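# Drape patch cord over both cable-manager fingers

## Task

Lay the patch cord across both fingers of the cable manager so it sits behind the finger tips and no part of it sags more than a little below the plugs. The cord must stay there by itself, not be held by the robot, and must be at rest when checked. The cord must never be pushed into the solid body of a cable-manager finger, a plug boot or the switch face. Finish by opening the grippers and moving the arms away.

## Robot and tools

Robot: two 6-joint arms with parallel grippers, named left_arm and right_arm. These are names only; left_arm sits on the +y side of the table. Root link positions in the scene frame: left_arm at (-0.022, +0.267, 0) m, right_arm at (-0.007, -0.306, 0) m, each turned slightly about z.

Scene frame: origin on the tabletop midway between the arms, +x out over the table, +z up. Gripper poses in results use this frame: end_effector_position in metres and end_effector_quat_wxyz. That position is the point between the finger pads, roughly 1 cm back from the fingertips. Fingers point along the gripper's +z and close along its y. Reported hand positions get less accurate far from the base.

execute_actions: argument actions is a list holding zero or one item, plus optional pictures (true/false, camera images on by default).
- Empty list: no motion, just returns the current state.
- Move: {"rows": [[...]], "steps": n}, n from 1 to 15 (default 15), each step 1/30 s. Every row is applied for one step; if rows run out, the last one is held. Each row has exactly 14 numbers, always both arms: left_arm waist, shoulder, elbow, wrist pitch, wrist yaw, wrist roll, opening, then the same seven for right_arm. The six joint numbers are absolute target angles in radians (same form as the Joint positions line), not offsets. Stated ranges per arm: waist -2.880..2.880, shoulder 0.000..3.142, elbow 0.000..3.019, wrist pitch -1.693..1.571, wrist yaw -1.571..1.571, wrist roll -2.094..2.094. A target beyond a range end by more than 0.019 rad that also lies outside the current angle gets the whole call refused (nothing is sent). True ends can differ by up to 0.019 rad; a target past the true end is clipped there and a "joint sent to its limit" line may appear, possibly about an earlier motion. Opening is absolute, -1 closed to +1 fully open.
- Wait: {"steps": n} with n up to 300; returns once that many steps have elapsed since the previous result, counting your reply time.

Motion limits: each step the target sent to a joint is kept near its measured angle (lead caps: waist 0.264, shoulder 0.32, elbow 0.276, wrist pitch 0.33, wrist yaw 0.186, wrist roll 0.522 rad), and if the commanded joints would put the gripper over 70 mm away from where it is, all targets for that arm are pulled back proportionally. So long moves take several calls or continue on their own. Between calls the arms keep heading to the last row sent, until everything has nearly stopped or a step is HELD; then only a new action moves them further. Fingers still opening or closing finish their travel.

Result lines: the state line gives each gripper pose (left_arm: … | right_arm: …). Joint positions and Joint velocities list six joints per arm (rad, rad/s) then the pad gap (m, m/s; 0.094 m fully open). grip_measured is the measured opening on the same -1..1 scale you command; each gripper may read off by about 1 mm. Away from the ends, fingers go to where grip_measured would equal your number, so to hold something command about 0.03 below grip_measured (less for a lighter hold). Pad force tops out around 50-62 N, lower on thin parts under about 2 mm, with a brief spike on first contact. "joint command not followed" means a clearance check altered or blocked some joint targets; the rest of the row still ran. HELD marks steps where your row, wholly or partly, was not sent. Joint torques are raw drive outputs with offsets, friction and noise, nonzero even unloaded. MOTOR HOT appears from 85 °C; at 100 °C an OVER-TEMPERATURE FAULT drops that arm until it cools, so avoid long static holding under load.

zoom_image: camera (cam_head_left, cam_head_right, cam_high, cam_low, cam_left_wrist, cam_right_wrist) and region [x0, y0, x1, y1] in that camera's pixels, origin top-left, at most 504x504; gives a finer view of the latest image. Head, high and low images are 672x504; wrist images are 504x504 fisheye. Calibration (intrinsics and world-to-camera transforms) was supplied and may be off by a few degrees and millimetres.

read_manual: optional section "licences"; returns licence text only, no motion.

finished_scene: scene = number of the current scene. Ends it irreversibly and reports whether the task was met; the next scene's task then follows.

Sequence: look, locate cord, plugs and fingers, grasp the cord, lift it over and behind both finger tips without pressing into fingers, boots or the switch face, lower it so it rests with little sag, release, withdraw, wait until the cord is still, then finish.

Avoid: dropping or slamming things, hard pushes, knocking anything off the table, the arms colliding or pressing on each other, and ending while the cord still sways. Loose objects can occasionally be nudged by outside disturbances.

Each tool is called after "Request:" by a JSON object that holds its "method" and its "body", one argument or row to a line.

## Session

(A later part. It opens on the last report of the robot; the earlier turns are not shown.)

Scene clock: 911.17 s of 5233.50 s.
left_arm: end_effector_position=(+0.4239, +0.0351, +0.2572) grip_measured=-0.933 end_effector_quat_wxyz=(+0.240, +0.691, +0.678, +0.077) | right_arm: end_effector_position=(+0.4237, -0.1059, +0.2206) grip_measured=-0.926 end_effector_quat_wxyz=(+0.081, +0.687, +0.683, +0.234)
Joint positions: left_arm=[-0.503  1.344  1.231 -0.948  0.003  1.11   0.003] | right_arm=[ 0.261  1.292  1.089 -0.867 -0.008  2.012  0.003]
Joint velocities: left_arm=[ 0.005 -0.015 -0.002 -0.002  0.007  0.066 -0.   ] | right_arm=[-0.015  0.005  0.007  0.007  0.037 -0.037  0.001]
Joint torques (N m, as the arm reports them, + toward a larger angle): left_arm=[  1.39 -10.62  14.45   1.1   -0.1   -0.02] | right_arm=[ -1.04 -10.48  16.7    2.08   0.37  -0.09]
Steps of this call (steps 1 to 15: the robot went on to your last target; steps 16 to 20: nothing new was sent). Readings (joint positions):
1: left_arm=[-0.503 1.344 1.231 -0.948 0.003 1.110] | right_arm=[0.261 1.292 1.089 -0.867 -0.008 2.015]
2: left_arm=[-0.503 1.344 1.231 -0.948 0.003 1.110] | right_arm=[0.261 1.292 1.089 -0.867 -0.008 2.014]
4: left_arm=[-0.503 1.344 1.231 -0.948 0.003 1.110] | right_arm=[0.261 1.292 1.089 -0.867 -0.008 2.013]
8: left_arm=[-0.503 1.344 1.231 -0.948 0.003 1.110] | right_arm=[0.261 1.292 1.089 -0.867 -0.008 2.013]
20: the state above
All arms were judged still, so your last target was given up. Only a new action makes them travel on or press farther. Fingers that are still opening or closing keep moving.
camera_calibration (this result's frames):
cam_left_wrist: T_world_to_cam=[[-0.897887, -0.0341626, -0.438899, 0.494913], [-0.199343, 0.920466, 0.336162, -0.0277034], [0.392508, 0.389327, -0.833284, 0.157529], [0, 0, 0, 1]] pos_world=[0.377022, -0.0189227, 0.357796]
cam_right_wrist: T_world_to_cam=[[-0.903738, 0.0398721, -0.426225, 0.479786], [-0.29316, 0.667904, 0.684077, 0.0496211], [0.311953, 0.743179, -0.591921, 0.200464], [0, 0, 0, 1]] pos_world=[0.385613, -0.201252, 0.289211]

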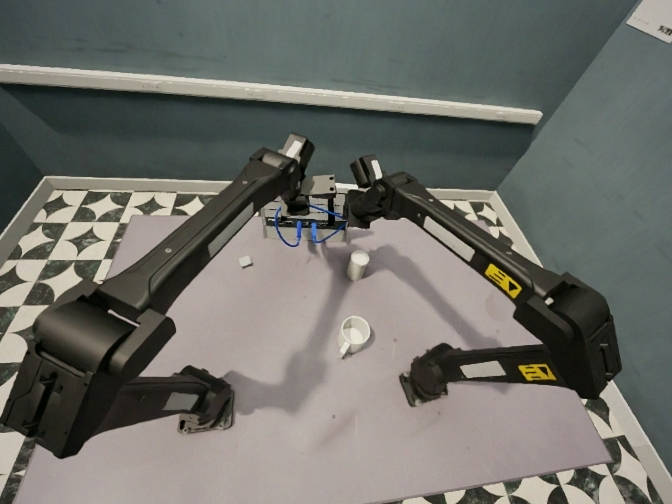

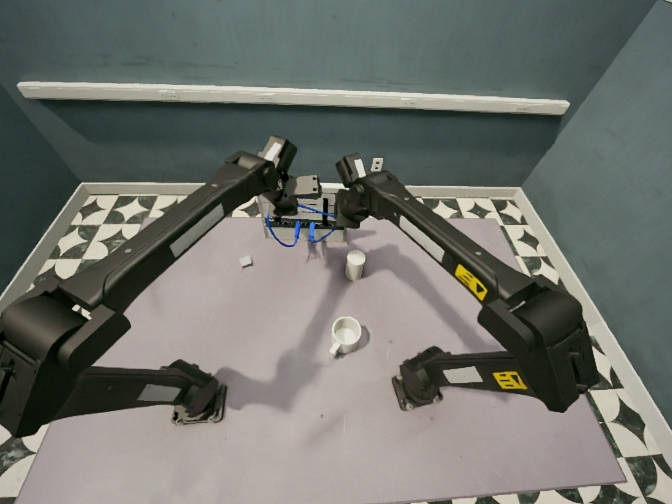

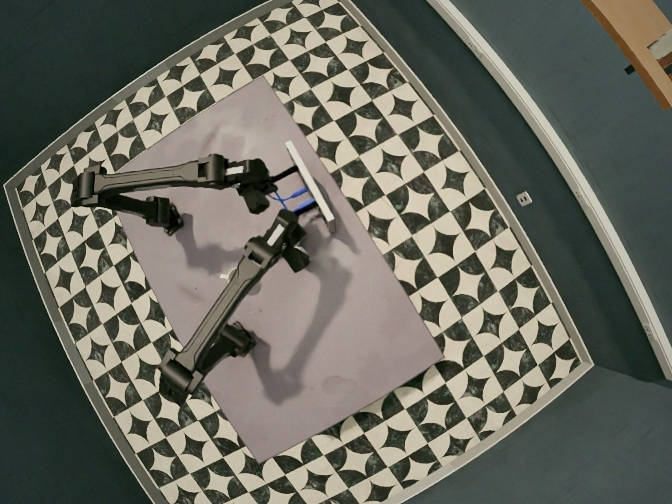

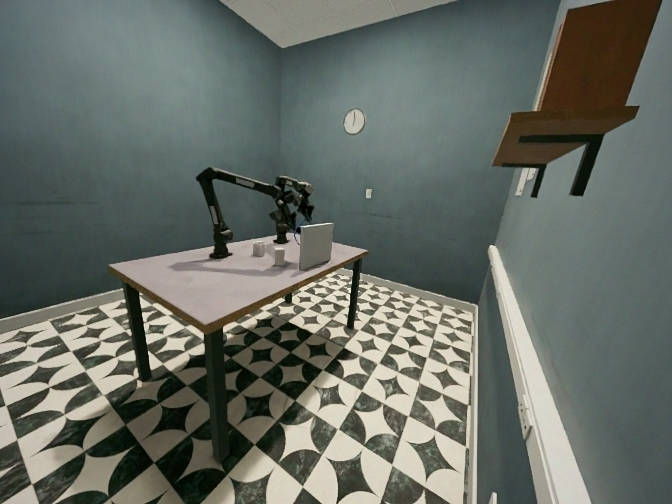

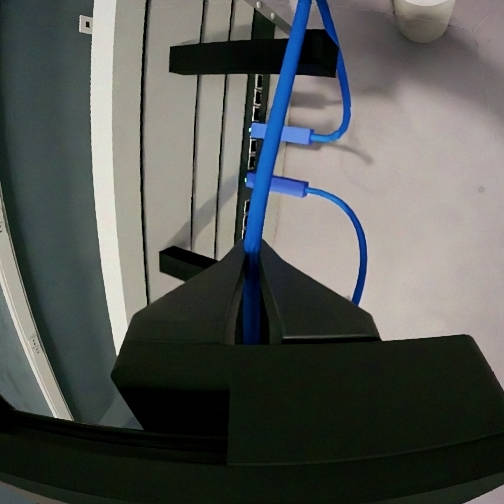

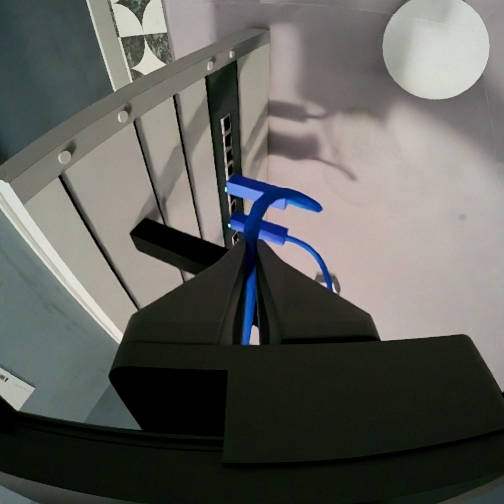

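Request:
{"method": "execute_actions", "body": {
  "actions": [
    {"rows":[[-0.47,1.36,1.31,-0.95,0,1.12,-0.95,0.25,1.305,1.185,-0.86,0,2.0,-0.96],[-0.47,1.36,1.31,-0.95,0,1.12,-0.95,0.25,1.305,1.185,-0.86,0,2.0,-0.96],[-0.47,1.36,1.31,-0.95,0,1.12,-0.95,0.25,1.305,1.185,-0.86,0,2.0,-0.96],[-0.47,1.36,1.31,-0.95,0,1.12,-0.95,0.25,1.305,1.185,-0.86,0,2.0,-0.96],[-0.458,1.38,1.335,-0.95,0,1.12,-0.95,0.245,1.33,1.205,-0.855,0,2.0,-0.96],[-0.458,1.38,1.335,-0.95,0,1.12,-0.95,0.245,1.33,1.205,-0.855,0,2.0,-0.96],[-0.458,1.38,1.335,-0.95,0,1.12,-0.95,0.245,1.33,1.205,-0.855,0,2.0,-0.96],[-0.458,1.38,1.335,-0.95,0,1.12,-0.95,0.245,1.33,1.205,-0.855,0,2.0,-0.96],[-0.445,1.40,1.355,-0.95,0,1.13,-0.95,0.24,1.355,1.225,-0.85,0,1.99,-0.96]],"steps":15}
  ],
  "pictures": false
}}

Request:
{"method": "execute_actions", "body": {
  "actions": [
    {"steps":20}
  ]
}}

Scene clock: 925.00 s of 5233.50 s.
left_arm: end_effector_position=(+0.4537, +0.0419, +0.2668) grip_measured=-0.933 end_effector_quat_wxyz=(+0.247, +0.678, +0.687, +0.085) | right_arm: end_effector_position=(+0.4462, -0.0965, +0.2265) grip_measured=-0.926 end_effector_quat_wxyz=(+0.083, +0.685, +0.684, +0.238)
Joint positions: left_arm=[-0.465  1.394  1.299 -0.948  0.003  1.117  0.003] | right_arm=[ 0.259  1.349  1.155 -0.867 -0.008  2.005  0.003]
Joint velocities: left_arm=[-0.005  0.044  0.007  0.007  0.007 -0.022  0.   ] | right_arm=[-0.005  0.044 -0.022  0.007  0.037  0.051 -0.001]
Joint torques (N m, as the arm reports them, + toward a larger angle): left_arm=[  1.99 -11.15  14.39   1.14  -0.14   0.01] | right_arm=[ -1.9  -11.45  16.9    2.29   0.39  -0.12]
Steps of this call (steps 1 to 90: nothing new was sent; then 10.33 s passed at rest; steps 91 to 105: all 15 steps of this action). Readings (joint positions):
91: left_arm=[-0.502 1.345 1.233 -0.948 0.003 1.110] | right_arm=[0.261 1.292 1.091 -0.867 -0.008 2.012]
92: left_arm=[-0.501 1.347 1.237 -0.948 0.003 1.110] | right_arm=[0.261 1.293 1.094 -0.867 -0.008 2.012]
94: left_arm=[-0.495 1.350 1.247 -0.948 0.003 1.110] | right_arm=[0.261 1.295 1.102 -0.867 -0.007 2.012]
98: left_arm=[-0.479 1.365 1.277 -0.948 0.003 1.110] | right_arm=[0.260 1.311 1.129 -0.867 -0.008 2.012]
105: the state above

Scene clock: 925.67 s of 5233.50 s.
left_arm: end_effector_position=(+0.4540, +0.0418, +0.2659) grip_measured=-0.933 end_effector_quat_wxyz=(+0.246, +0.679, +0.686, +0.085) | right_arm: end_effector_position=(+0.4469, -0.0974, +0.2263) grip_measured=-0.926 end_effector_quat_wxyz=(+0.084, +0.685, +0.684, +0.237)
Joint positions: left_arm=[-0.465  1.396  1.299 -0.948  0.003  1.119  0.003] | right_arm=[ 0.257  1.35   1.155 -0.867 -0.008  2.003  0.003]
Joint velocities: left_arm=[ 0.005 -0.005 -0.012 -0.012  0.037 -0.037 -0.002] | right_arm=[-0.005  0.005 -0.007 -0.007 -0.022 -0.051  0.   ]
Joint torques (N m, as the arm reports them, + toward a larger angle): left_arm=[  1.32 -11.02  14.34   1.05  -0.11   0.08] | right_arm=[ -0.93 -10.59  16.85   2.15   0.34  -0.08]
Steps of this call (steps 1 to 15: the robot went on to your last target; steps 16 to 20: nothing new was sent). Readings (joint positions):
1: left_arm=[-0.465 1.395 1.299 -0.948 0.003 1.117] | right_arm=[0.259 1.350 1.155 -0.867 -0.008 2.005]
2: left_arm=[-0.465 1.396 1.299 -0.948 0.003 1.118] | right_arm=[0.258 1.350 1.155 -0.867 -0.008 2.004]
4: left_arm=[-0.465 1.396 1.299 -0.948 0.003 1.118] | right_arm=[0.257 1.350 1.155 -0.867 -0.008 2.004]
8: left_arm=[-0.465 1.396 1.299 -0.948 0.003 1.119] | right_arm=[0.257 1.350 1.155 -0.867 -0.008 2.003]
20: the state above
All arms were judged still, so your last target was given up. Only a new action makes them travel on or press farther. Fingers that are still opening or closing keep moving.
camera_calibration (this result's frames):
cam_left_wrist: T_world_to_cam=[[-0.888978, -0.0622385, -0.453701, 0.527074], [-0.23228, 0.915103, 0.329594, -0.0139292], [0.39467, 0.398388, -0.827963, 0.147532], [0, 0, 0, 1]] pos_world=[0.407095, -0.0132241, 0.365876]
cam_right_wrist: T_world_to_cam=[[-0.899843, 0.0361849, -0.43471, 0.502616], [-0.302249, 0.666836, 0.681157, 0.0514481], [0.314528, 0.744325, -0.589111, 0.188684], [0, 0, 0, 1]] pos_world=[0.408479, -0.192937, 0.294603]

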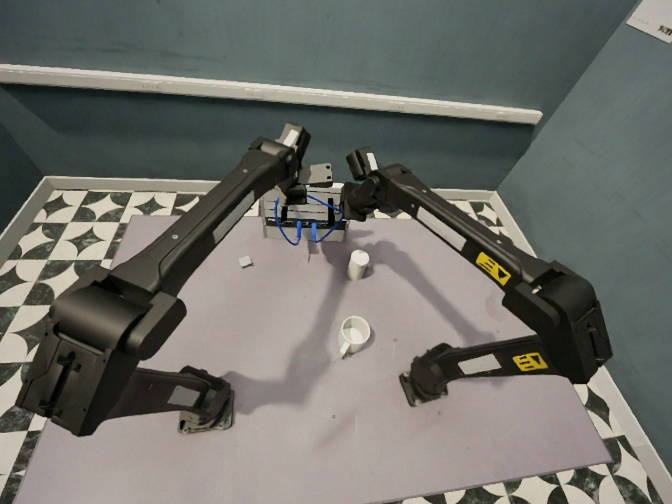

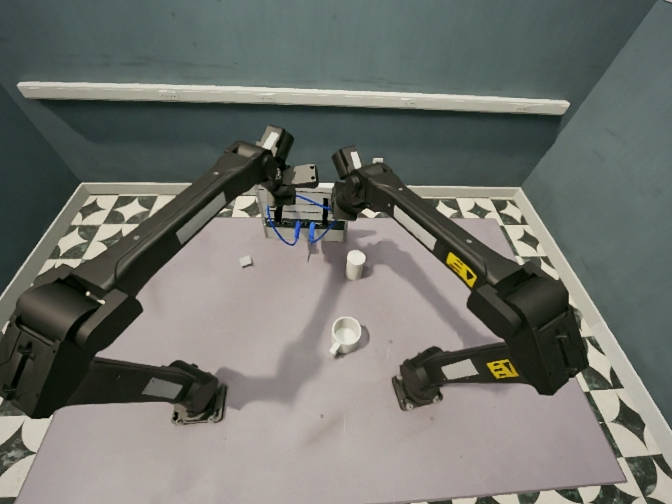

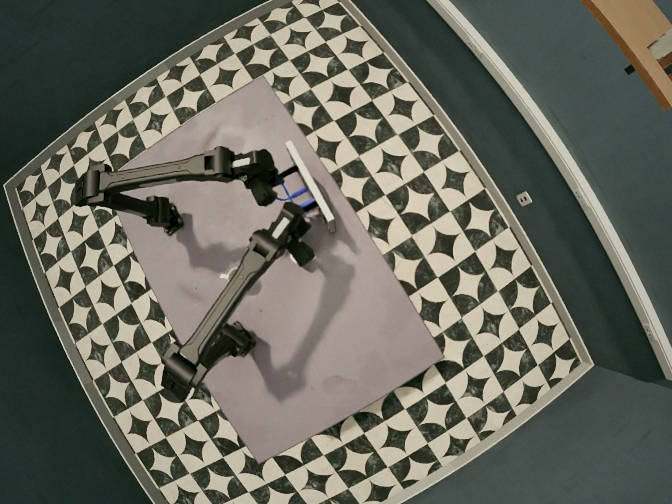

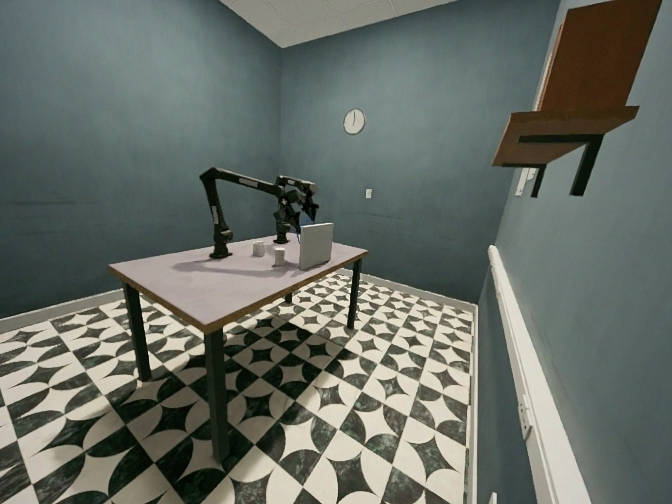

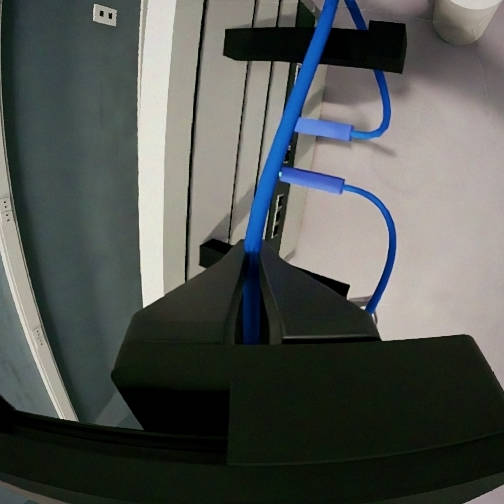

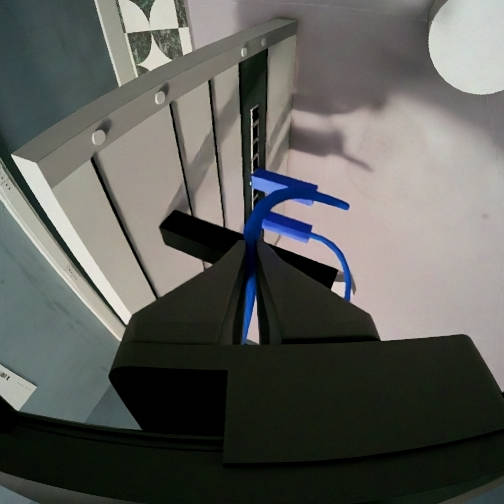

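Request:
{"method": "execute_actions", "body": {
  "actions": [
    {"rows":[[-0.445,1.41,1.285,-0.92,0,1.13,-0.95,0.25,1.36,1.155,-0.85,0,2.0,-0.96],[-0.445,1.41,1.285,-0.92,0,1.13,-0.95,0.25,1.36,1.155,-0.85,0,2.0,-0.96],[-0.445,1.41,1.285,-0.92,0,1.13,-0.95,0.25,1.36,1.155,-0.85,0,2.0,-0.96],[-0.44,1.425,1.27,-0.89,0,1.13,-0.95,0.25,1.375,1.155,-0.83,0,2.0,-0.96],[-0.44,1.425,1.27,-0.89,0,1.13,-0.95,0.25,1.375,1.155,-0.83,0,2.0,-0.96],[-0.44,1.425,1.27,-0.89,0,1.13,-0.95,0.25,1.375,1.155,-0.83,0,2.0,-0.96],[-0.435,1.44,1.25,-0.855,0,1.13,-0.95,0.25,1.388,1.155,-0.81,0,2.0,-0.96],[-0.435,1.44,1.25,-0.855,0,1.13,-0.95,0.25,1.388,1.155,-0.81,0,2.0,-0.96],[-0.435,1.44,1.25,-0.855,0,1.13,-0.95,0.25,1.388,1.155,-0.81,0,2.0,-0.96],[-0.43,1.453,1.235,-0.815,0,1.13,-0.95,0.25,1.40,1.155,-0.785,0,2.0,-0.96]],"steps":15}
  ],
  "pictures": false
}}

Request:
{"method": "execute_actions", "body": {
  "actions": [
    {"steps":20}
  ]
}}

Scene clock: 946.23 s of 5233.50 s.
left_arm: end_effector_position=(+0.4720, +0.0496, +0.2240) grip_measured=-0.933 end_effector_quat_wxyz=(+0.244, +0.670, +0.695, +0.089) | right_arm: end_effector_position=(+0.4611, -0.0920, +0.2112) grip_measured=-0.926 end_effector_quat_wxyz=(+0.088, +0.685, +0.683, +0.240)
Joint positions: left_arm=[-0.438  1.446  1.24  -0.838  0.001  1.119  0.003] | right_arm=[ 0.257  1.394  1.155 -0.815 -0.002  2.003  0.003]
Joint velocities: left_arm=[ 0.005  0.073 -0.032  0.022  0.051 -0.022 -0.001] | right_arm=[-0.015  0.044  0.017  0.032  0.007 -0.066 -0.001]
Joint torques (N m, as the arm reports them, + toward a larger angle): left_arm=[ -0.37 -11.19   9.5    1.88  -0.02   0.08] | right_arm=[ -1.05 -11.82  10.56   2.67   0.13  -0.04]
Steps of this call (steps 1 to 90: nothing new was sent; then 17.07 s passed at rest; steps 91 to 105: all 15 steps of this action). Readings (joint positions):
91: left_arm=[-0.465 1.396 1.298 -0.946 0.003 1.119] | right_arm=[0.257 1.350 1.155 -0.867 -0.008 2.003]
92: left_arm=[-0.465 1.396 1.296 -0.943 0.003 1.119] | right_arm=[0.257 1.350 1.155 -0.867 -0.008 2.003]
94: left_arm=[-0.464 1.397 1.291 -0.934 0.003 1.119] | right_arm=[0.257 1.351 1.155 -0.865 -0.007 2.003]
98: left_arm=[-0.455 1.407 1.272 -0.893 0.003 1.119] | right_arm=[0.257 1.363 1.155 -0.849 -0.004 2.003]
105: the state above

Scene clock: 946.90 s of 5233.50 s.
left_arm: end_effector_position=(+0.4726, +0.0495, +0.2217) grip_measured=-0.933 end_effector_quat_wxyz=(+0.244, +0.670, +0.696, +0.089) | right_arm: end_effector_position=(+0.4617, -0.0922, +0.2106) grip_measured=-0.926 end_effector_quat_wxyz=(+0.088, +0.685, +0.682, +0.240)
Joint positions: left_arm=[-0.438  1.45   1.239 -0.835  0.001  1.119  0.003] | right_arm=[ 0.256  1.396  1.155 -0.813 -0.002  2.003  0.003]
Joint velocities: left_arm=[-0.005  0.005  0.012 -0.007 -0.022 -0.066 -0.001] | right_arm=[-0.024 -0.005  0.022 -0.002  0.007 -0.007  0.   ]
Joint torques (N m, as the arm reports them, + toward a larger angle): left_arm=[  0.16 -12.     9.41   1.93  -0.04   0.07] | right_arm=[ -0.29 -11.56  10.56   2.6    0.09  -0.01]
Steps of this call (steps 1 to 15: the robot went on to your last target; steps 16 to 20: nothing new was sent). Readings (joint positions):
1: left_arm=[-0.438 1.449 1.239 -0.838 0.001 1.119] | right_arm=[0.257 1.396 1.155 -0.815 -0.002 2.003]
2: left_arm=[-0.438 1.450 1.239 -0.838 0.001 1.119] | right_arm=[0.257 1.396 1.155 -0.814 -0.002 2.003]
4: left_arm=[-0.438 1.450 1.239 -0.837 0.001 1.119] | right_arm=[0.257 1.396 1.155 -0.814 -0.002 2.003]
8: left_arm=[-0.438 1.450 1.239 -0.835 0.001 1.119] | right_arm=[0.256 1.396 1.155 -0.813 -0.002 2.003]
20: the state above
All arms were judged still, so your last target was given up. Only a new action makes them travel on or press farther. Fingers that are still opening or closing keep moving.
camera_calibration (this result's frames):
cam_left_wrist: T_world_to_cam=[[-0.887451, -0.0860749, -0.452793, 0.524295], [-0.257271, 0.907627, 0.3317, 0.00961271], [0.382416, 0.410858, -0.827619, 0.105654], [0, 0, 0, 1]] pos_world=[0.427356, -0.00700487, 0.32165]
cam_right_wrist: T_world_to_cam=[[-0.895379, 0.0389665, -0.443596, 0.509003], [-0.306424, 0.668897, 0.67726, 0.0661029], [0.32311, 0.742333, -0.586976, 0.166308], [0, 0, 0, 1]] pos_world=[0.42227, -0.187506, 0.278642]

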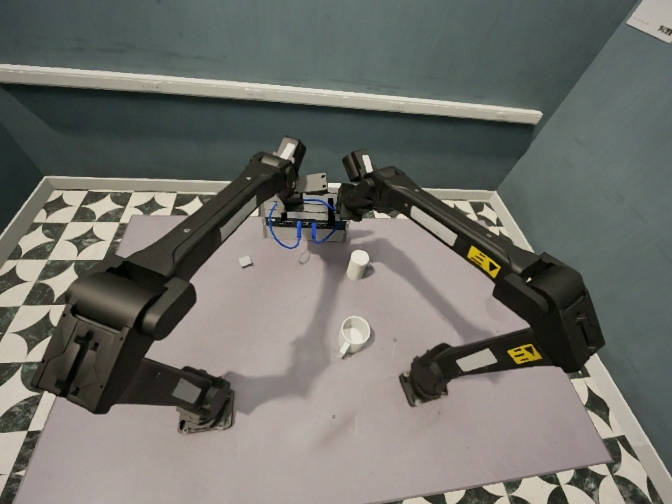

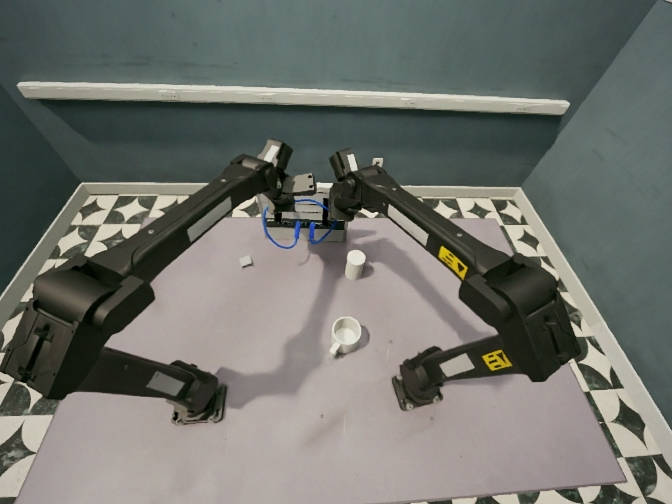

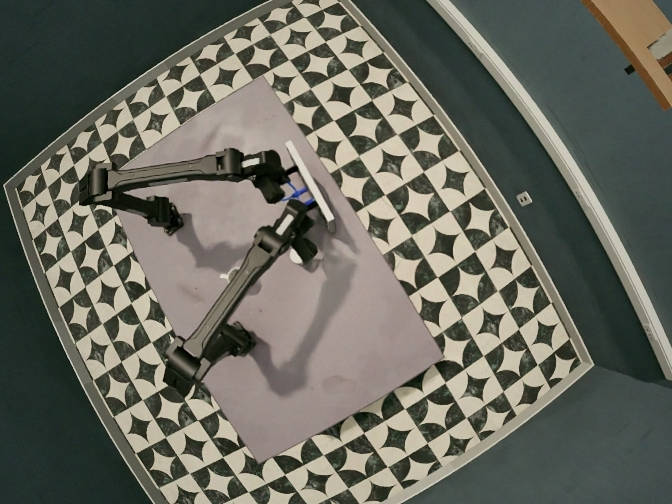

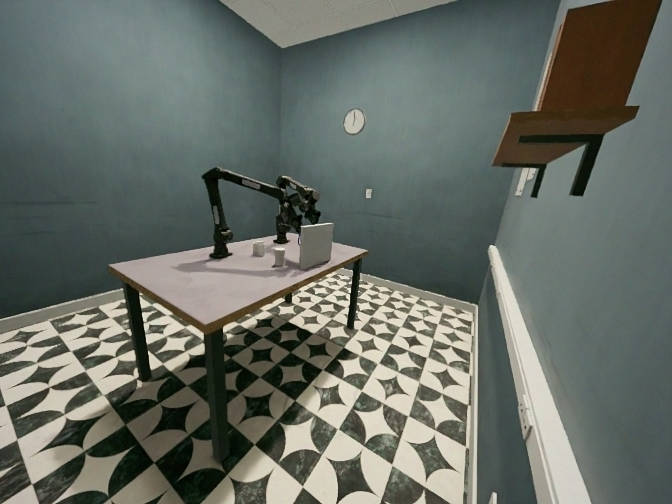

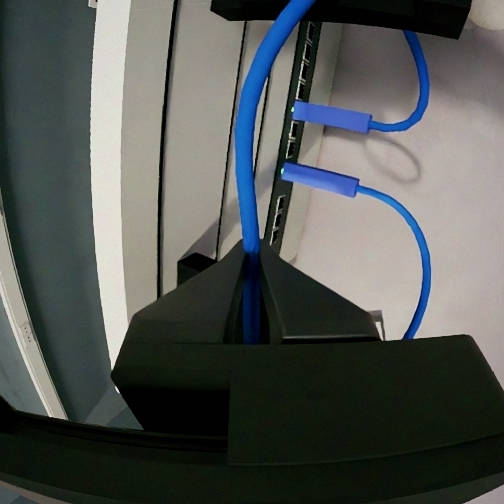

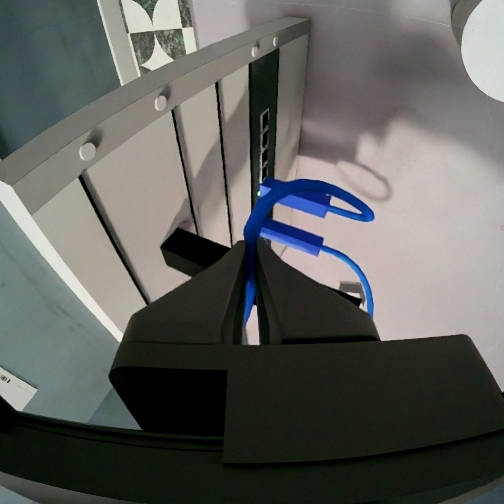

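Release right first, then look.

Request:
{"method": "execute_actions", "body": {
  "actions": [
    {"rows":[[-0.438,1.45,1.239,-0.835,0,1.12,-0.95,0.256,1.396,1.155,-0.813,0,2.0,-0.6]],"steps":15}
  ],
  "pictures": false
}}

Request:
{"method": "execute_actions", "body": {
  "actions": [
    {"rows":[[-0.438,1.45,1.239,-0.835,0,1.12,-0.95,0.25,1.33,1.26,-0.93,0,2.0,-0.6]],"steps":15}
  ],
  "pictures": false
}}

Request:
{"method": "execute_actions", "body": {
  "actions": [
    {"rows":[[-0.438,1.45,1.239,-0.835,0,1.12,-0.95,-0.2,1.15,1.15,-0.93,0,1.4,-0.6]],"steps":15}
  ],
  "pictures": false
}}

Request:
{"method": "execute_actions", "body": {
  "actions": [
    {"steps":30}
  ]
}}

Request:
{"method": "zoom_image", "body": {
  "camera": "cam_head_right",
  "region": [220,150,400,290]
}}

Scene clock: 957.27 s of 5233.50 s.
left_arm: end_effector_position=(+0.4726, +0.0495, +0.2217) grip_measured=-0.933 end_effector_quat_wxyz=(+0.244, +0.670, +0.696, +0.089) | right_arm: end_effector_position=(+0.4617, -0.0922, +0.2106) grip_measured=-0.602 end_effector_quat_wxyz=(+0.088, +0.685, +0.682, +0.240)
Joint positions: left_arm=[-0.438  1.45   1.239 -0.835  0.001  1.119  0.003] | right_arm=[ 0.256  1.396  1.155 -0.813 -0.002  2.003  0.019]
Joint velocities: left_arm=[ 0.015  0.015 -0.012  0.007 -0.007 -0.037 -0.001] | right_arm=[-0.005 -0.005 -0.022 -0.002  0.022 -0.007  0.   ]
Joint torques (N m, as the arm reports them, + toward a larger angle): left_arm=[ -0.21 -11.71   9.7    1.19  -0.04   0.01] | right_arm=[  0.96 -12.24  10.55   1.48   0.07  -0.01]
Steps of this call (steps 1 to 90: nothing new was sent; then 6.87 s passed at rest; steps 91 to 105: all 15 steps of this action). Readings (joint positions):
91: left_arm=[-0.438 1.450 1.239 -0.835 0.001 1.119] | right_arm=[0.256 1.396 1.155 -0.813 -0.002 2.003]
92: left_arm=[-0.438 1.450 1.239 -0.835 0.001 1.119] | right_arm=[0.256 1.396 1.155 -0.813 -0.002 2.003]
94: left_arm=[-0.438 1.450 1.239 -0.835 0.001 1.119] | right_arm=[0.256 1.396 1.155 -0.813 -0.002 2.003]
98: left_arm=[-0.438 1.450 1.239 -0.835 0.001 1.119] | right_arm=[0.256 1.396 1.155 -0.813 -0.002 2.003]
105: the state above

Scene clock: 957.77 s of 5233.50 s.
left_arm: end_effector_position=(+0.4726, +0.0495, +0.2217) grip_measured=-0.933 end_effector_quat_wxyz=(+0.244, +0.670, +0.696, +0.089) | right_arm: end_effector_position=(+0.4474, -0.0988, +0.2478) grip_measured=-0.602 end_effector_quat_wxyz=(+0.088, +0.685, +0.682, +0.240)
Joint positions: left_arm=[-0.438  1.45   1.239 -0.835  0.001  1.119  0.003] | right_arm=[ 0.256  1.335  1.196 -0.913 -0.002  2.003  0.019]
Joint velocities: left_arm=[-0.015 -0.005 -0.002  0.002 -0.051 -0.007 -0.   ] | right_arm=[-0.015 -0.015 -0.012  0.002  0.022 -0.007 -0.001]
Joint torques (N m, as the arm reports them, + toward a larger angle): left_arm=[ -0.24 -11.67   9.71   1.24  -0.05  -0.01] | right_arm=[ -0.6  -12.08  16.53   0.91   0.11   0.  ]
Steps of this call (steps 1 to 15: all 15 steps of this action). Readings (joint positions):
1: left_arm=[-0.438 1.450 1.239 -0.835 0.001 1.119] | right_arm=[0.256 1.394 1.160 -0.835 -0.002 2.003]
2: left_arm=[-0.438 1.450 1.239 -0.835 0.001 1.119] | right_arm=[0.256 1.391 1.166 -0.866 -0.002 2.003]
4: left_arm=[-0.438 1.450 1.239 -0.835 0.001 1.119] | right_arm=[0.256 1.376 1.171 -0.899 -0.002 2.003]
8: left_arm=[-0.438 1.450 1.239 -0.835 0.001 1.119] | right_arm=[0.256 1.346 1.185 -0.912 -0.002 2.003]
15: the state above

Scene clock: 958.27 s of 5233.50 s.
left_arm: end_effector_position=(+0.4726, +0.0495, +0.2217) grip_measured=-0.933 end_effector_quat_wxyz=(+0.244, +0.670, +0.696, +0.089) | right_arm: end_effector_position=(+0.4554, -0.3390, +0.3193) grip_measured=-0.602 end_effector_quat_wxyz=(+0.256, +0.655, +0.679, +0.212)
Joint positions: left_arm=[-0.438  1.45   1.239 -0.835  0.001  1.119  0.003] | right_arm=[-0.24   1.146  1.166 -0.913  0.005  1.465  0.019]
Joint velocities: left_arm=[-0.015  0.005 -0.017 -0.007 -0.022 -0.007 -0.001] | right_arm=[ 0.21  -0.142  0.007 -0.012 -0.007 -0.359 -0.   ]
Joint torques (N m, as the arm reports them, + toward a larger angle): left_arm=[ -0.47 -11.64   9.71   1.17  -0.05   0.  ] | right_arm=[ 2.65 -7.46  9.92  1.11 -0.16 -0.13]
Steps of this call (steps 1 to 15: all 15 steps of this action). Readings (joint positions):
1: left_arm=[-0.438 1.450 1.239 -0.835 0.001 1.119] | right_arm=[0.247 1.331 1.194 -0.913 -0.006 1.962]
2: left_arm=[-0.438 1.450 1.239 -0.835 0.001 1.119] | right_arm=[0.227 1.322 1.187 -0.913 -0.007 1.912]
4: left_arm=[-0.438 1.450 1.239 -0.835 0.001 1.119] | right_arm=[0.156 1.293 1.176 -0.913 -0.007 1.818]
8: left_arm=[-0.438 1.450 1.239 -0.835 0.001 1.119] | right_arm=[-0.044 1.232 1.170 -0.913 -0.006 1.662]
15: the state above

Scene clock: 959.27 s of 5233.50 s.
left_arm: end_effector_position=(+0.4726, +0.0495, +0.2217) grip_measured=-0.933 end_effector_quat_wxyz=(+0.244, +0.670, +0.696, +0.089) | right_arm: end_effector_position=(+0.4547, -0.3190, +0.3183) grip_measured=-0.602 end_effector_quat_wxyz=(+0.256, +0.621, +0.710, +0.211)
Joint positions: left_arm=[-0.438  1.45   1.239 -0.835  0.001  1.119  0.003] | right_arm=[-0.198  1.142  1.161 -0.913  0.001  1.411  0.019]
Joint velocities: left_arm=[-0.005 -0.005  0.002 -0.007  0.11  -0.051 -0.   ] | right_arm=[ 0.005  0.005  0.002 -0.007  0.022 -0.095 -0.   ]
Joint torques (N m, as the arm reports them, + toward a larger angle): left_arm=[ -0.21 -12.02   9.71   1.16  -0.05  -0.01] | right_arm=[ 0.48 -7.81 10.34  1.08 -0.01 -0.08]
Steps of this call (steps 1 to 30: the robot went on to your last target). Readings (joint positions):
1: left_arm=[-0.438 1.450 1.239 -0.835 0.001 1.119] | right_arm=[-0.231 1.143 1.166 -0.913 0.004 1.454]
2: left_arm=[-0.438 1.450 1.239 -0.835 0.001 1.119] | right_arm=[-0.221 1.142 1.166 -0.913 0.003 1.445]
4: left_arm=[-0.438 1.450 1.239 -0.835 0.001 1.119] | right_arm=[-0.205 1.142 1.164 -0.913 0.001 1.432]
8: left_arm=[-0.438 1.450 1.239 -0.835 0.001 1.119] | right_arm=[-0.198 1.142 1.161 -0.913 0.001 1.419]
30: the state above
All arms were judged still, so your last target was given up. Only a new action makes them travel on or press farther. Fingers that are still opening or closing keep moving.
camera_calibration (this result's frames):
cam_left_wrist: T_world_to_cam=[[-0.887451, -0.0860749, -0.452793, 0.524295], [-0.257271, 0.907627, 0.3317, 0.00961271], [0.382416, 0.410858, -0.827619, 0.105654], [0, 0, 0, 1]] pos_world=[0.427356, -0.00700487, 0.32165]
cam_right_wrist: T_world_to_cam=[[-0.778098, -0.151514, -0.609595, 0.498141], [-0.450647, 0.810714, 0.373711, 0.350114], [0.437585, 0.565496, -0.699095, 0.327376], [0, 0, 0, 1]] pos_world=[0.402125, -0.393497, 0.401689]

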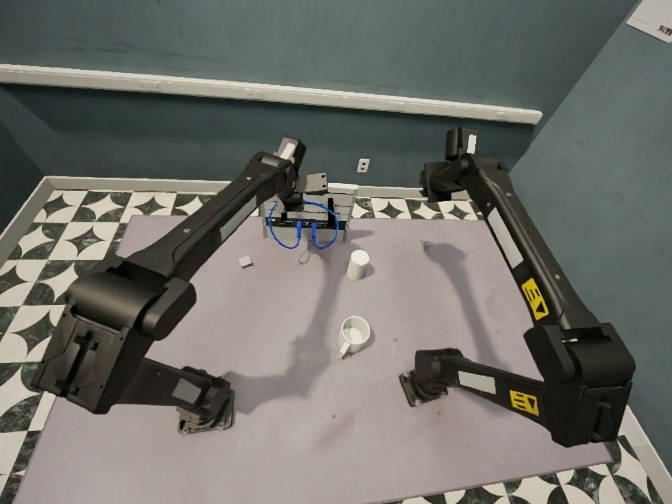

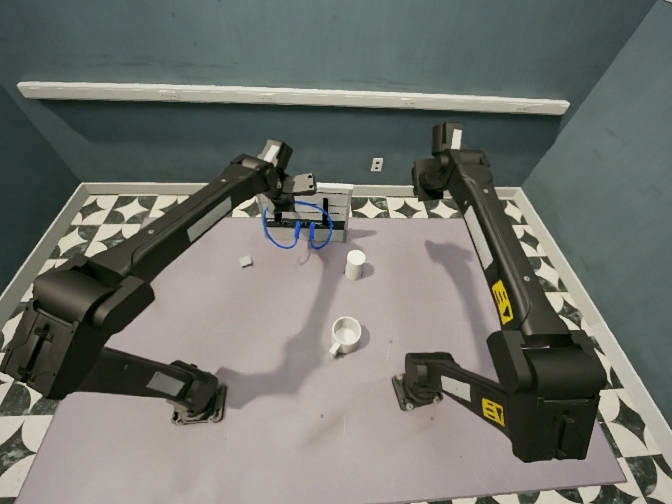

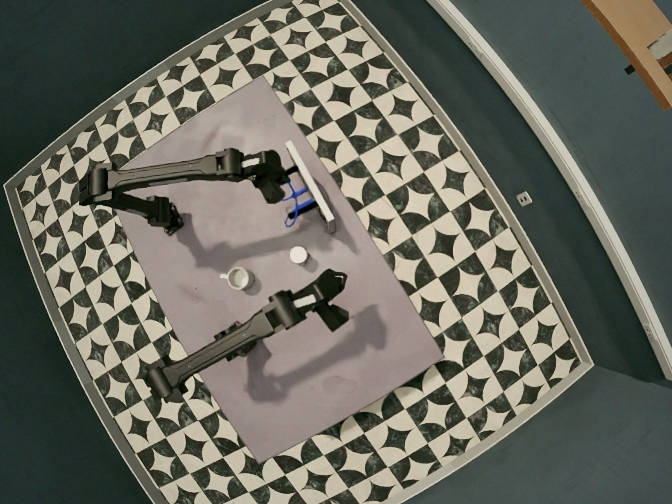

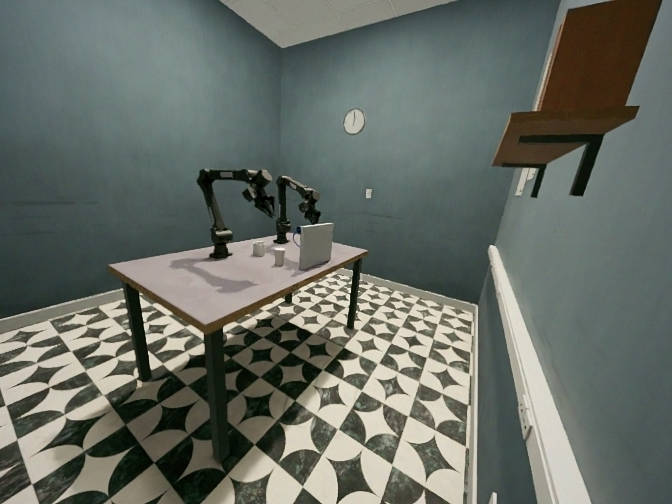

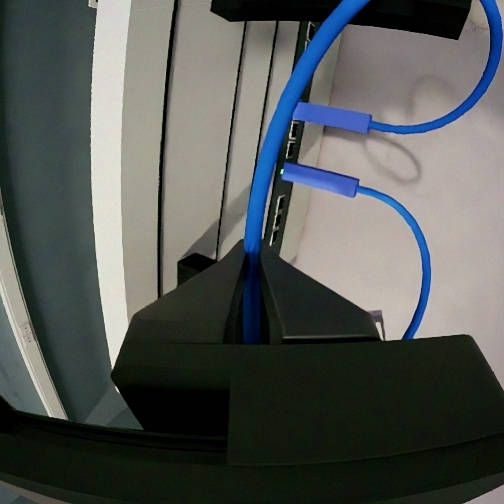

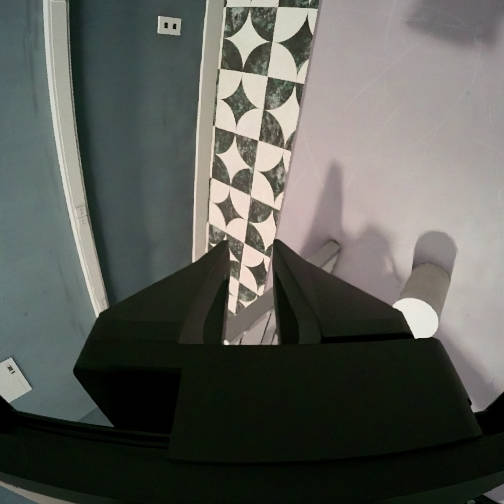

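Region (220, 150, 400, 290) of cam_head_right's 672x504 image, scaled by 2.800, with more detail than that image has.

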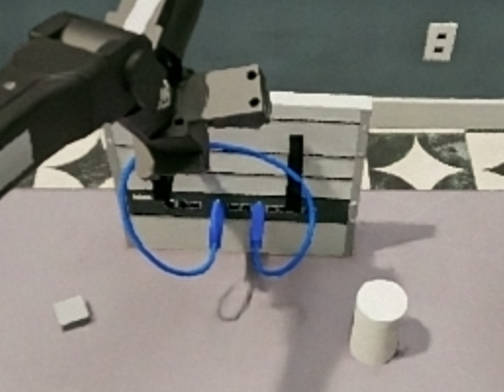

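Now on both. Release left.

Request:
{"method": "execute_actions", "body": {
  "actions": [
    {"rows":[[-0.438,1.45,1.239,-0.835,0,1.12,-0.6,-0.2,1.15,1.15,-0.93,0,1.4,-0.6]],"steps":15}
  ],
  "pictures": false
}}

Request:
{"method": "execute_actions", "body": {
  "actions": [
    {"rows":[[-0.438,1.39,1.37,-0.97,0,1.12,-0.6,-0.2,1.15,1.15,-0.93,0,1.4,-0.6]],"steps":15}
  ],
  "pictures": false
}}

Request:
{"method": "execute_actions", "body": {
  "actions": [
    {"rows":[[0.05,1.15,1.15,-0.93,0,1.12,-0.6,-0.2,1.15,1.15,-0.93,0,1.4,-0.6]],"steps":15}
  ],
  "pictures": false
}}

Request:
{"method": "execute_actions", "body": {
  "actions": [
    {"steps":60}
  ]
}}

Request:
{"method": "zoom_image", "body": {
  "camera": "cam_head_right",
  "region": [220,150,400,290]
}}

Request:
{"method": "zoom_image", "body": {
  "camera": "cam_low",
  "region": [250,200,350,280]
}}

Scene clock: 974.60 s of 5233.50 s.
left_arm: end_effector_position=(+0.4726, +0.0495, +0.2217) grip_measured=-0.602 end_effector_quat_wxyz=(+0.244, +0.670, +0.696, +0.089) | right_arm: end_effector_position=(+0.4547, -0.3190, +0.3183) grip_measured=-0.602 end_effector_quat_wxyz=(+0.256, +0.621, +0.710, +0.211)
Joint positions: left_arm=[-0.438  1.45   1.239 -0.835  0.001  1.119  0.019] | right_arm=[-0.198  1.142  1.161 -0.913  0.001  1.411  0.019]
Joint velocities: left_arm=[ 0.015 -0.005 -0.012 -0.002  0.037 -0.051  0.001] | right_arm=[-0.024 -0.005 -0.002 -0.017 -0.037 -0.007  0.001]
Joint torques (N m, as the arm reports them, + toward a larger angle): left_arm=[ -0.22 -11.73   9.7    1.16  -0.02  -0.01] | right_arm=[ 0.06 -7.7  10.33  1.1   0.01 -0.09]
Steps of this call (steps 1 to 90: nothing new was sent; then 11.83 s passed at rest; steps 91 to 105: all 15 steps of this action). Readings (joint positions):
91: left_arm=[-0.438 1.450 1.239 -0.835 0.001 1.119] | right_arm=[-0.198 1.142 1.161 -0.913 0.001 1.411]
92: left_arm=[-0.438 1.450 1.239 -0.835 0.001 1.119] | right_arm=[-0.198 1.142 1.161 -0.913 0.001 1.411]
94: left_arm=[-0.438 1.450 1.239 -0.835 0.001 1.119] | right_arm=[-0.198 1.142 1.161 -0.913 0.001 1.411]
98: left_arm=[-0.438 1.450 1.239 -0.835 0.001 1.119] | right_arm=[-0.198 1.142 1.161 -0.913 0.001 1.411]
105: the state above

Scene clock: 975.10 s of 5233.50 s.
left_arm: end_effector_position=(+0.4629, +0.0538, +0.2914) grip_measured=-0.602 end_effector_quat_wxyz=(+0.265, +0.666, +0.691, +0.097) | right_arm: end_effector_position=(+0.4547, -0.3190, +0.3183) grip_measured=-0.602 end_effector_quat_wxyz=(+0.256, +0.621, +0.710, +0.211)
Joint positions: left_arm=[-0.438  1.376  1.332 -0.955  0.001  1.119  0.019] | right_arm=[-0.198  1.142  1.161 -0.913  0.001  1.411  0.019]
Joint velocities: left_arm=[ 0.005  0.034  0.012 -0.042  0.022 -0.007  0.   ] | right_arm=[ 0.005 -0.005 -0.007  0.002  0.007 -0.037 -0.001]
Joint torques (N m, as the arm reports them, + toward a larger angle): left_arm=[ -0.12 -10.12  12.93   0.97  -0.05  -0.02] | right_arm=[ 0.7  -8.29 10.18  1.09 -0.01 -0.04]
Steps of this call (steps 1 to 15: all 15 steps of this action). Readings (joint positions):
1: left_arm=[-0.438 1.448 1.247 -0.859 0.001 1.119] | right_arm=[-0.198 1.142 1.161 -0.913 0.001 1.411]
2: left_arm=[-0.438 1.446 1.258 -0.895 0.001 1.119] | right_arm=[-0.198 1.142 1.161 -0.913 0.001 1.411]
4: left_arm=[-0.438 1.433 1.282 -0.937 0.001 1.119] | right_arm=[-0.198 1.142 1.161 -0.913 0.001 1.411]
8: left_arm=[-0.438 1.394 1.320 -0.952 0.001 1.119] | right_arm=[-0.198 1.142 1.161 -0.913 0.001 1.411]
15: the state above

Scene clock: 975.60 s of 5233.50 s.
left_arm: end_effector_position=(+0.4318, +0.3196, +0.3160) grip_measured=-0.602 end_effector_quat_wxyz=(+0.259, +0.456, +0.831, +0.186) | right_arm: end_effector_position=(+0.4547, -0.3190, +0.3183) grip_measured=-0.602 end_effector_quat_wxyz=(+0.256, +0.621, +0.710, +0.211)
Joint positions: left_arm=[ 0.09   1.142  1.165 -0.945 -0.005  1.119  0.019] | right_arm=[-0.198  1.142  1.161 -0.913  0.001  1.411  0.019]
Joint velocities: left_arm=[-0.034 -0.044 -0.017  0.007  0.037 -0.081  0.001] | right_arm=[ 0.005  0.005  0.022 -0.022 -0.037 -0.022 -0.001]
Joint torques (N m, as the arm reports them, + toward a larger angle): left_arm=[-3.35 -6.74  9.    1.85  0.21 -0.02] | right_arm=[ 0.26 -8.28 10.12  0.99  0.   -0.08]
Steps of this call (steps 1 to 15: all 15 steps of this action). Readings (joint positions):
1: left_arm=[-0.430 1.368 1.320 -0.949 0.004 1.119] | right_arm=[-0.198 1.142 1.161 -0.913 0.001 1.411]
2: left_arm=[-0.415 1.349 1.293 -0.945 0.005 1.119] | right_arm=[-0.198 1.142 1.161 -0.913 0.001 1.411]
4: left_arm=[-0.355 1.299 1.237 -0.945 0.005 1.119] | right_arm=[-0.198 1.142 1.161 -0.913 0.001 1.411]
8: left_arm=[-0.166 1.211 1.181 -0.945 0.005 1.119] | right_arm=[-0.198 1.142 1.161 -0.913 0.001 1.411]
15: the state above

Scene clock: 977.60 s of 5233.50 s.
left_arm: end_effector_position=(+0.4320, +0.3049, +0.3130) grip_measured=-0.602 end_effector_quat_wxyz=(+0.260, +0.470, +0.824, +0.180) | right_arm: end_effector_position=(+0.4547, -0.3190, +0.3183) grip_measured=-0.602 end_effector_quat_wxyz=(+0.256, +0.621, +0.710, +0.211)
Joint positions: left_arm=[ 0.059  1.142  1.159 -0.945 -0.002  1.119  0.019] | right_arm=[-0.198  1.142  1.161 -0.913  0.001  1.411  0.019]
Joint velocities: left_arm=[-0.005 -0.005  0.017 -0.012  0.007  0.037  0.001] | right_arm=[-0.015 -0.015  0.007 -0.017  0.051 -0.022 -0.   ]
Joint torques (N m, as the arm reports them, + toward a larger angle): left_arm=[-0.76 -7.11  9.29  1.86  0.09 -0.02] | right_arm=[ 0.21 -7.99 10.2   1.01  0.02 -0.12]
Steps of this call (steps 1 to 30: the robot went on to your last target; steps 31 to 60: nothing new was sent). Readings (joint positions):
1: left_arm=[0.086 1.142 1.165 -0.945 -0.004 1.119] | right_arm=[-0.198 1.142 1.161 -0.913 0.001 1.411]
2: left_arm=[0.080 1.142 1.164 -0.945 -0.004 1.119] | right_arm=[-0.198 1.142 1.161 -0.913 0.001 1.411]
4: left_arm=[0.067 1.142 1.161 -0.945 -0.003 1.119] | right_arm=[-0.198 1.142 1.161 -0.913 0.001 1.411]
8: left_arm=[0.059 1.142 1.159 -0.945 -0.002 1.119] | right_arm=[-0.198 1.142 1.161 -0.913 0.001 1.411]
60: the state above
All arms were judged still, so your last target was given up. Only a new action makes them travel on or press farther. Fingers that are still opening or closing keep moving.
camera_calibration (this result's frames):
cam_left_wrist: T_world_to_cam=[[-0.679542, -0.493295, -0.543031, 0.614185], [-0.694813, 0.670341, 0.260535, 0.0208152], [0.235495, 0.55435, -0.798272, 0.102312], [0, 0, 0, 1]] pos_world=[0.407733, 0.232304, 0.409771]
cam_right_wrist: T_world_to_cam=[[-0.778098, -0.151514, -0.609595, 0.498141], [-0.450647, 0.810714, 0.373711, 0.350114], [0.437585, 0.565496, -0.699095, 0.327376], [0, 0, 0, 1]] pos_world=[0.402125, -0.393497, 0.401689]

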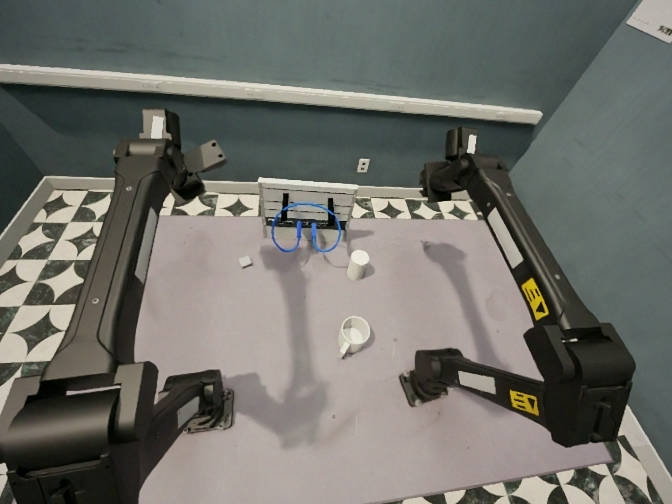

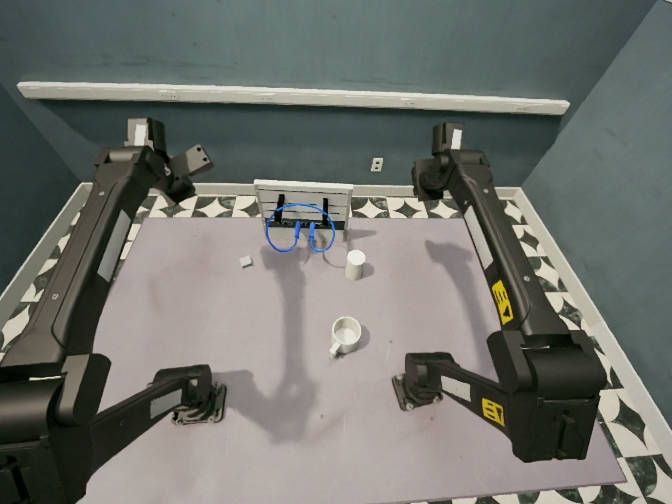

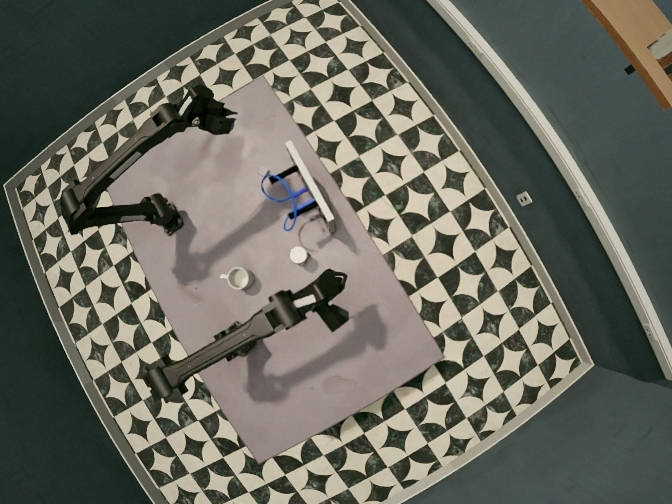

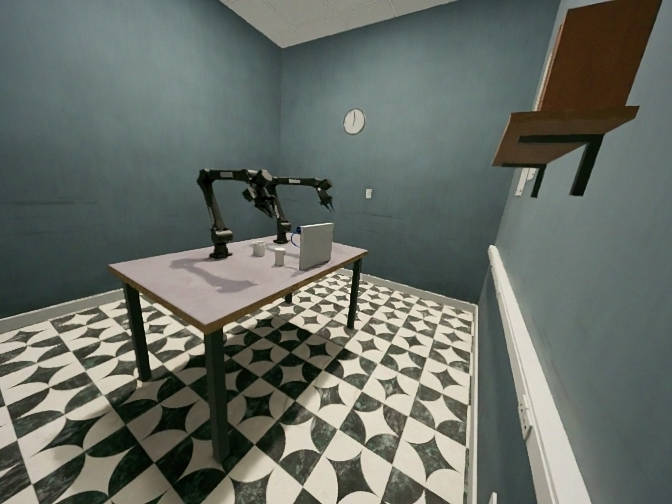

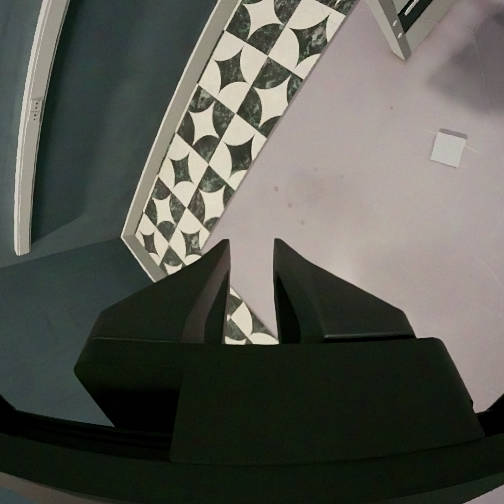

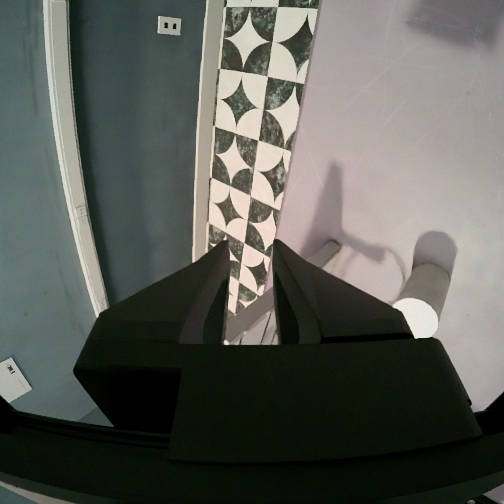

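Region (220, 150, 400, 290) of cam_head_right's 672x504 image, scaled by 2.800, with more detail than that image has.

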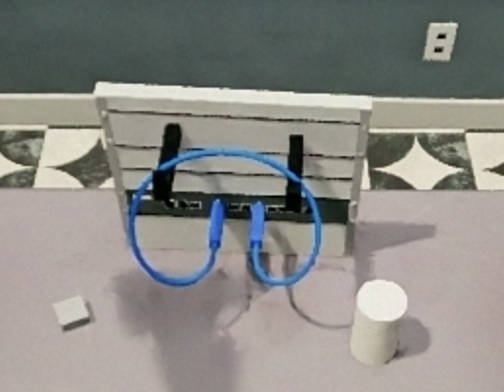

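Region (250, 200, 350, 280) of cam_low's 672x504 image, scaled by 5.040, with more detail than that image has; it fills the top 403 rows of this view, and the rest is white.

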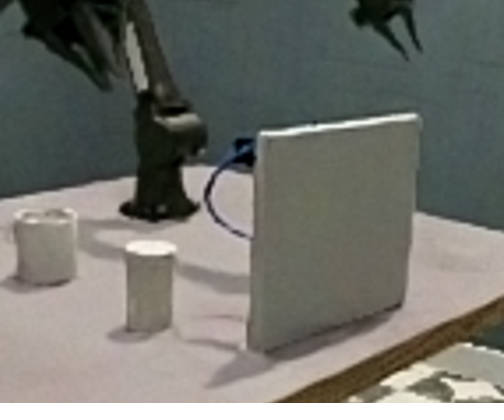

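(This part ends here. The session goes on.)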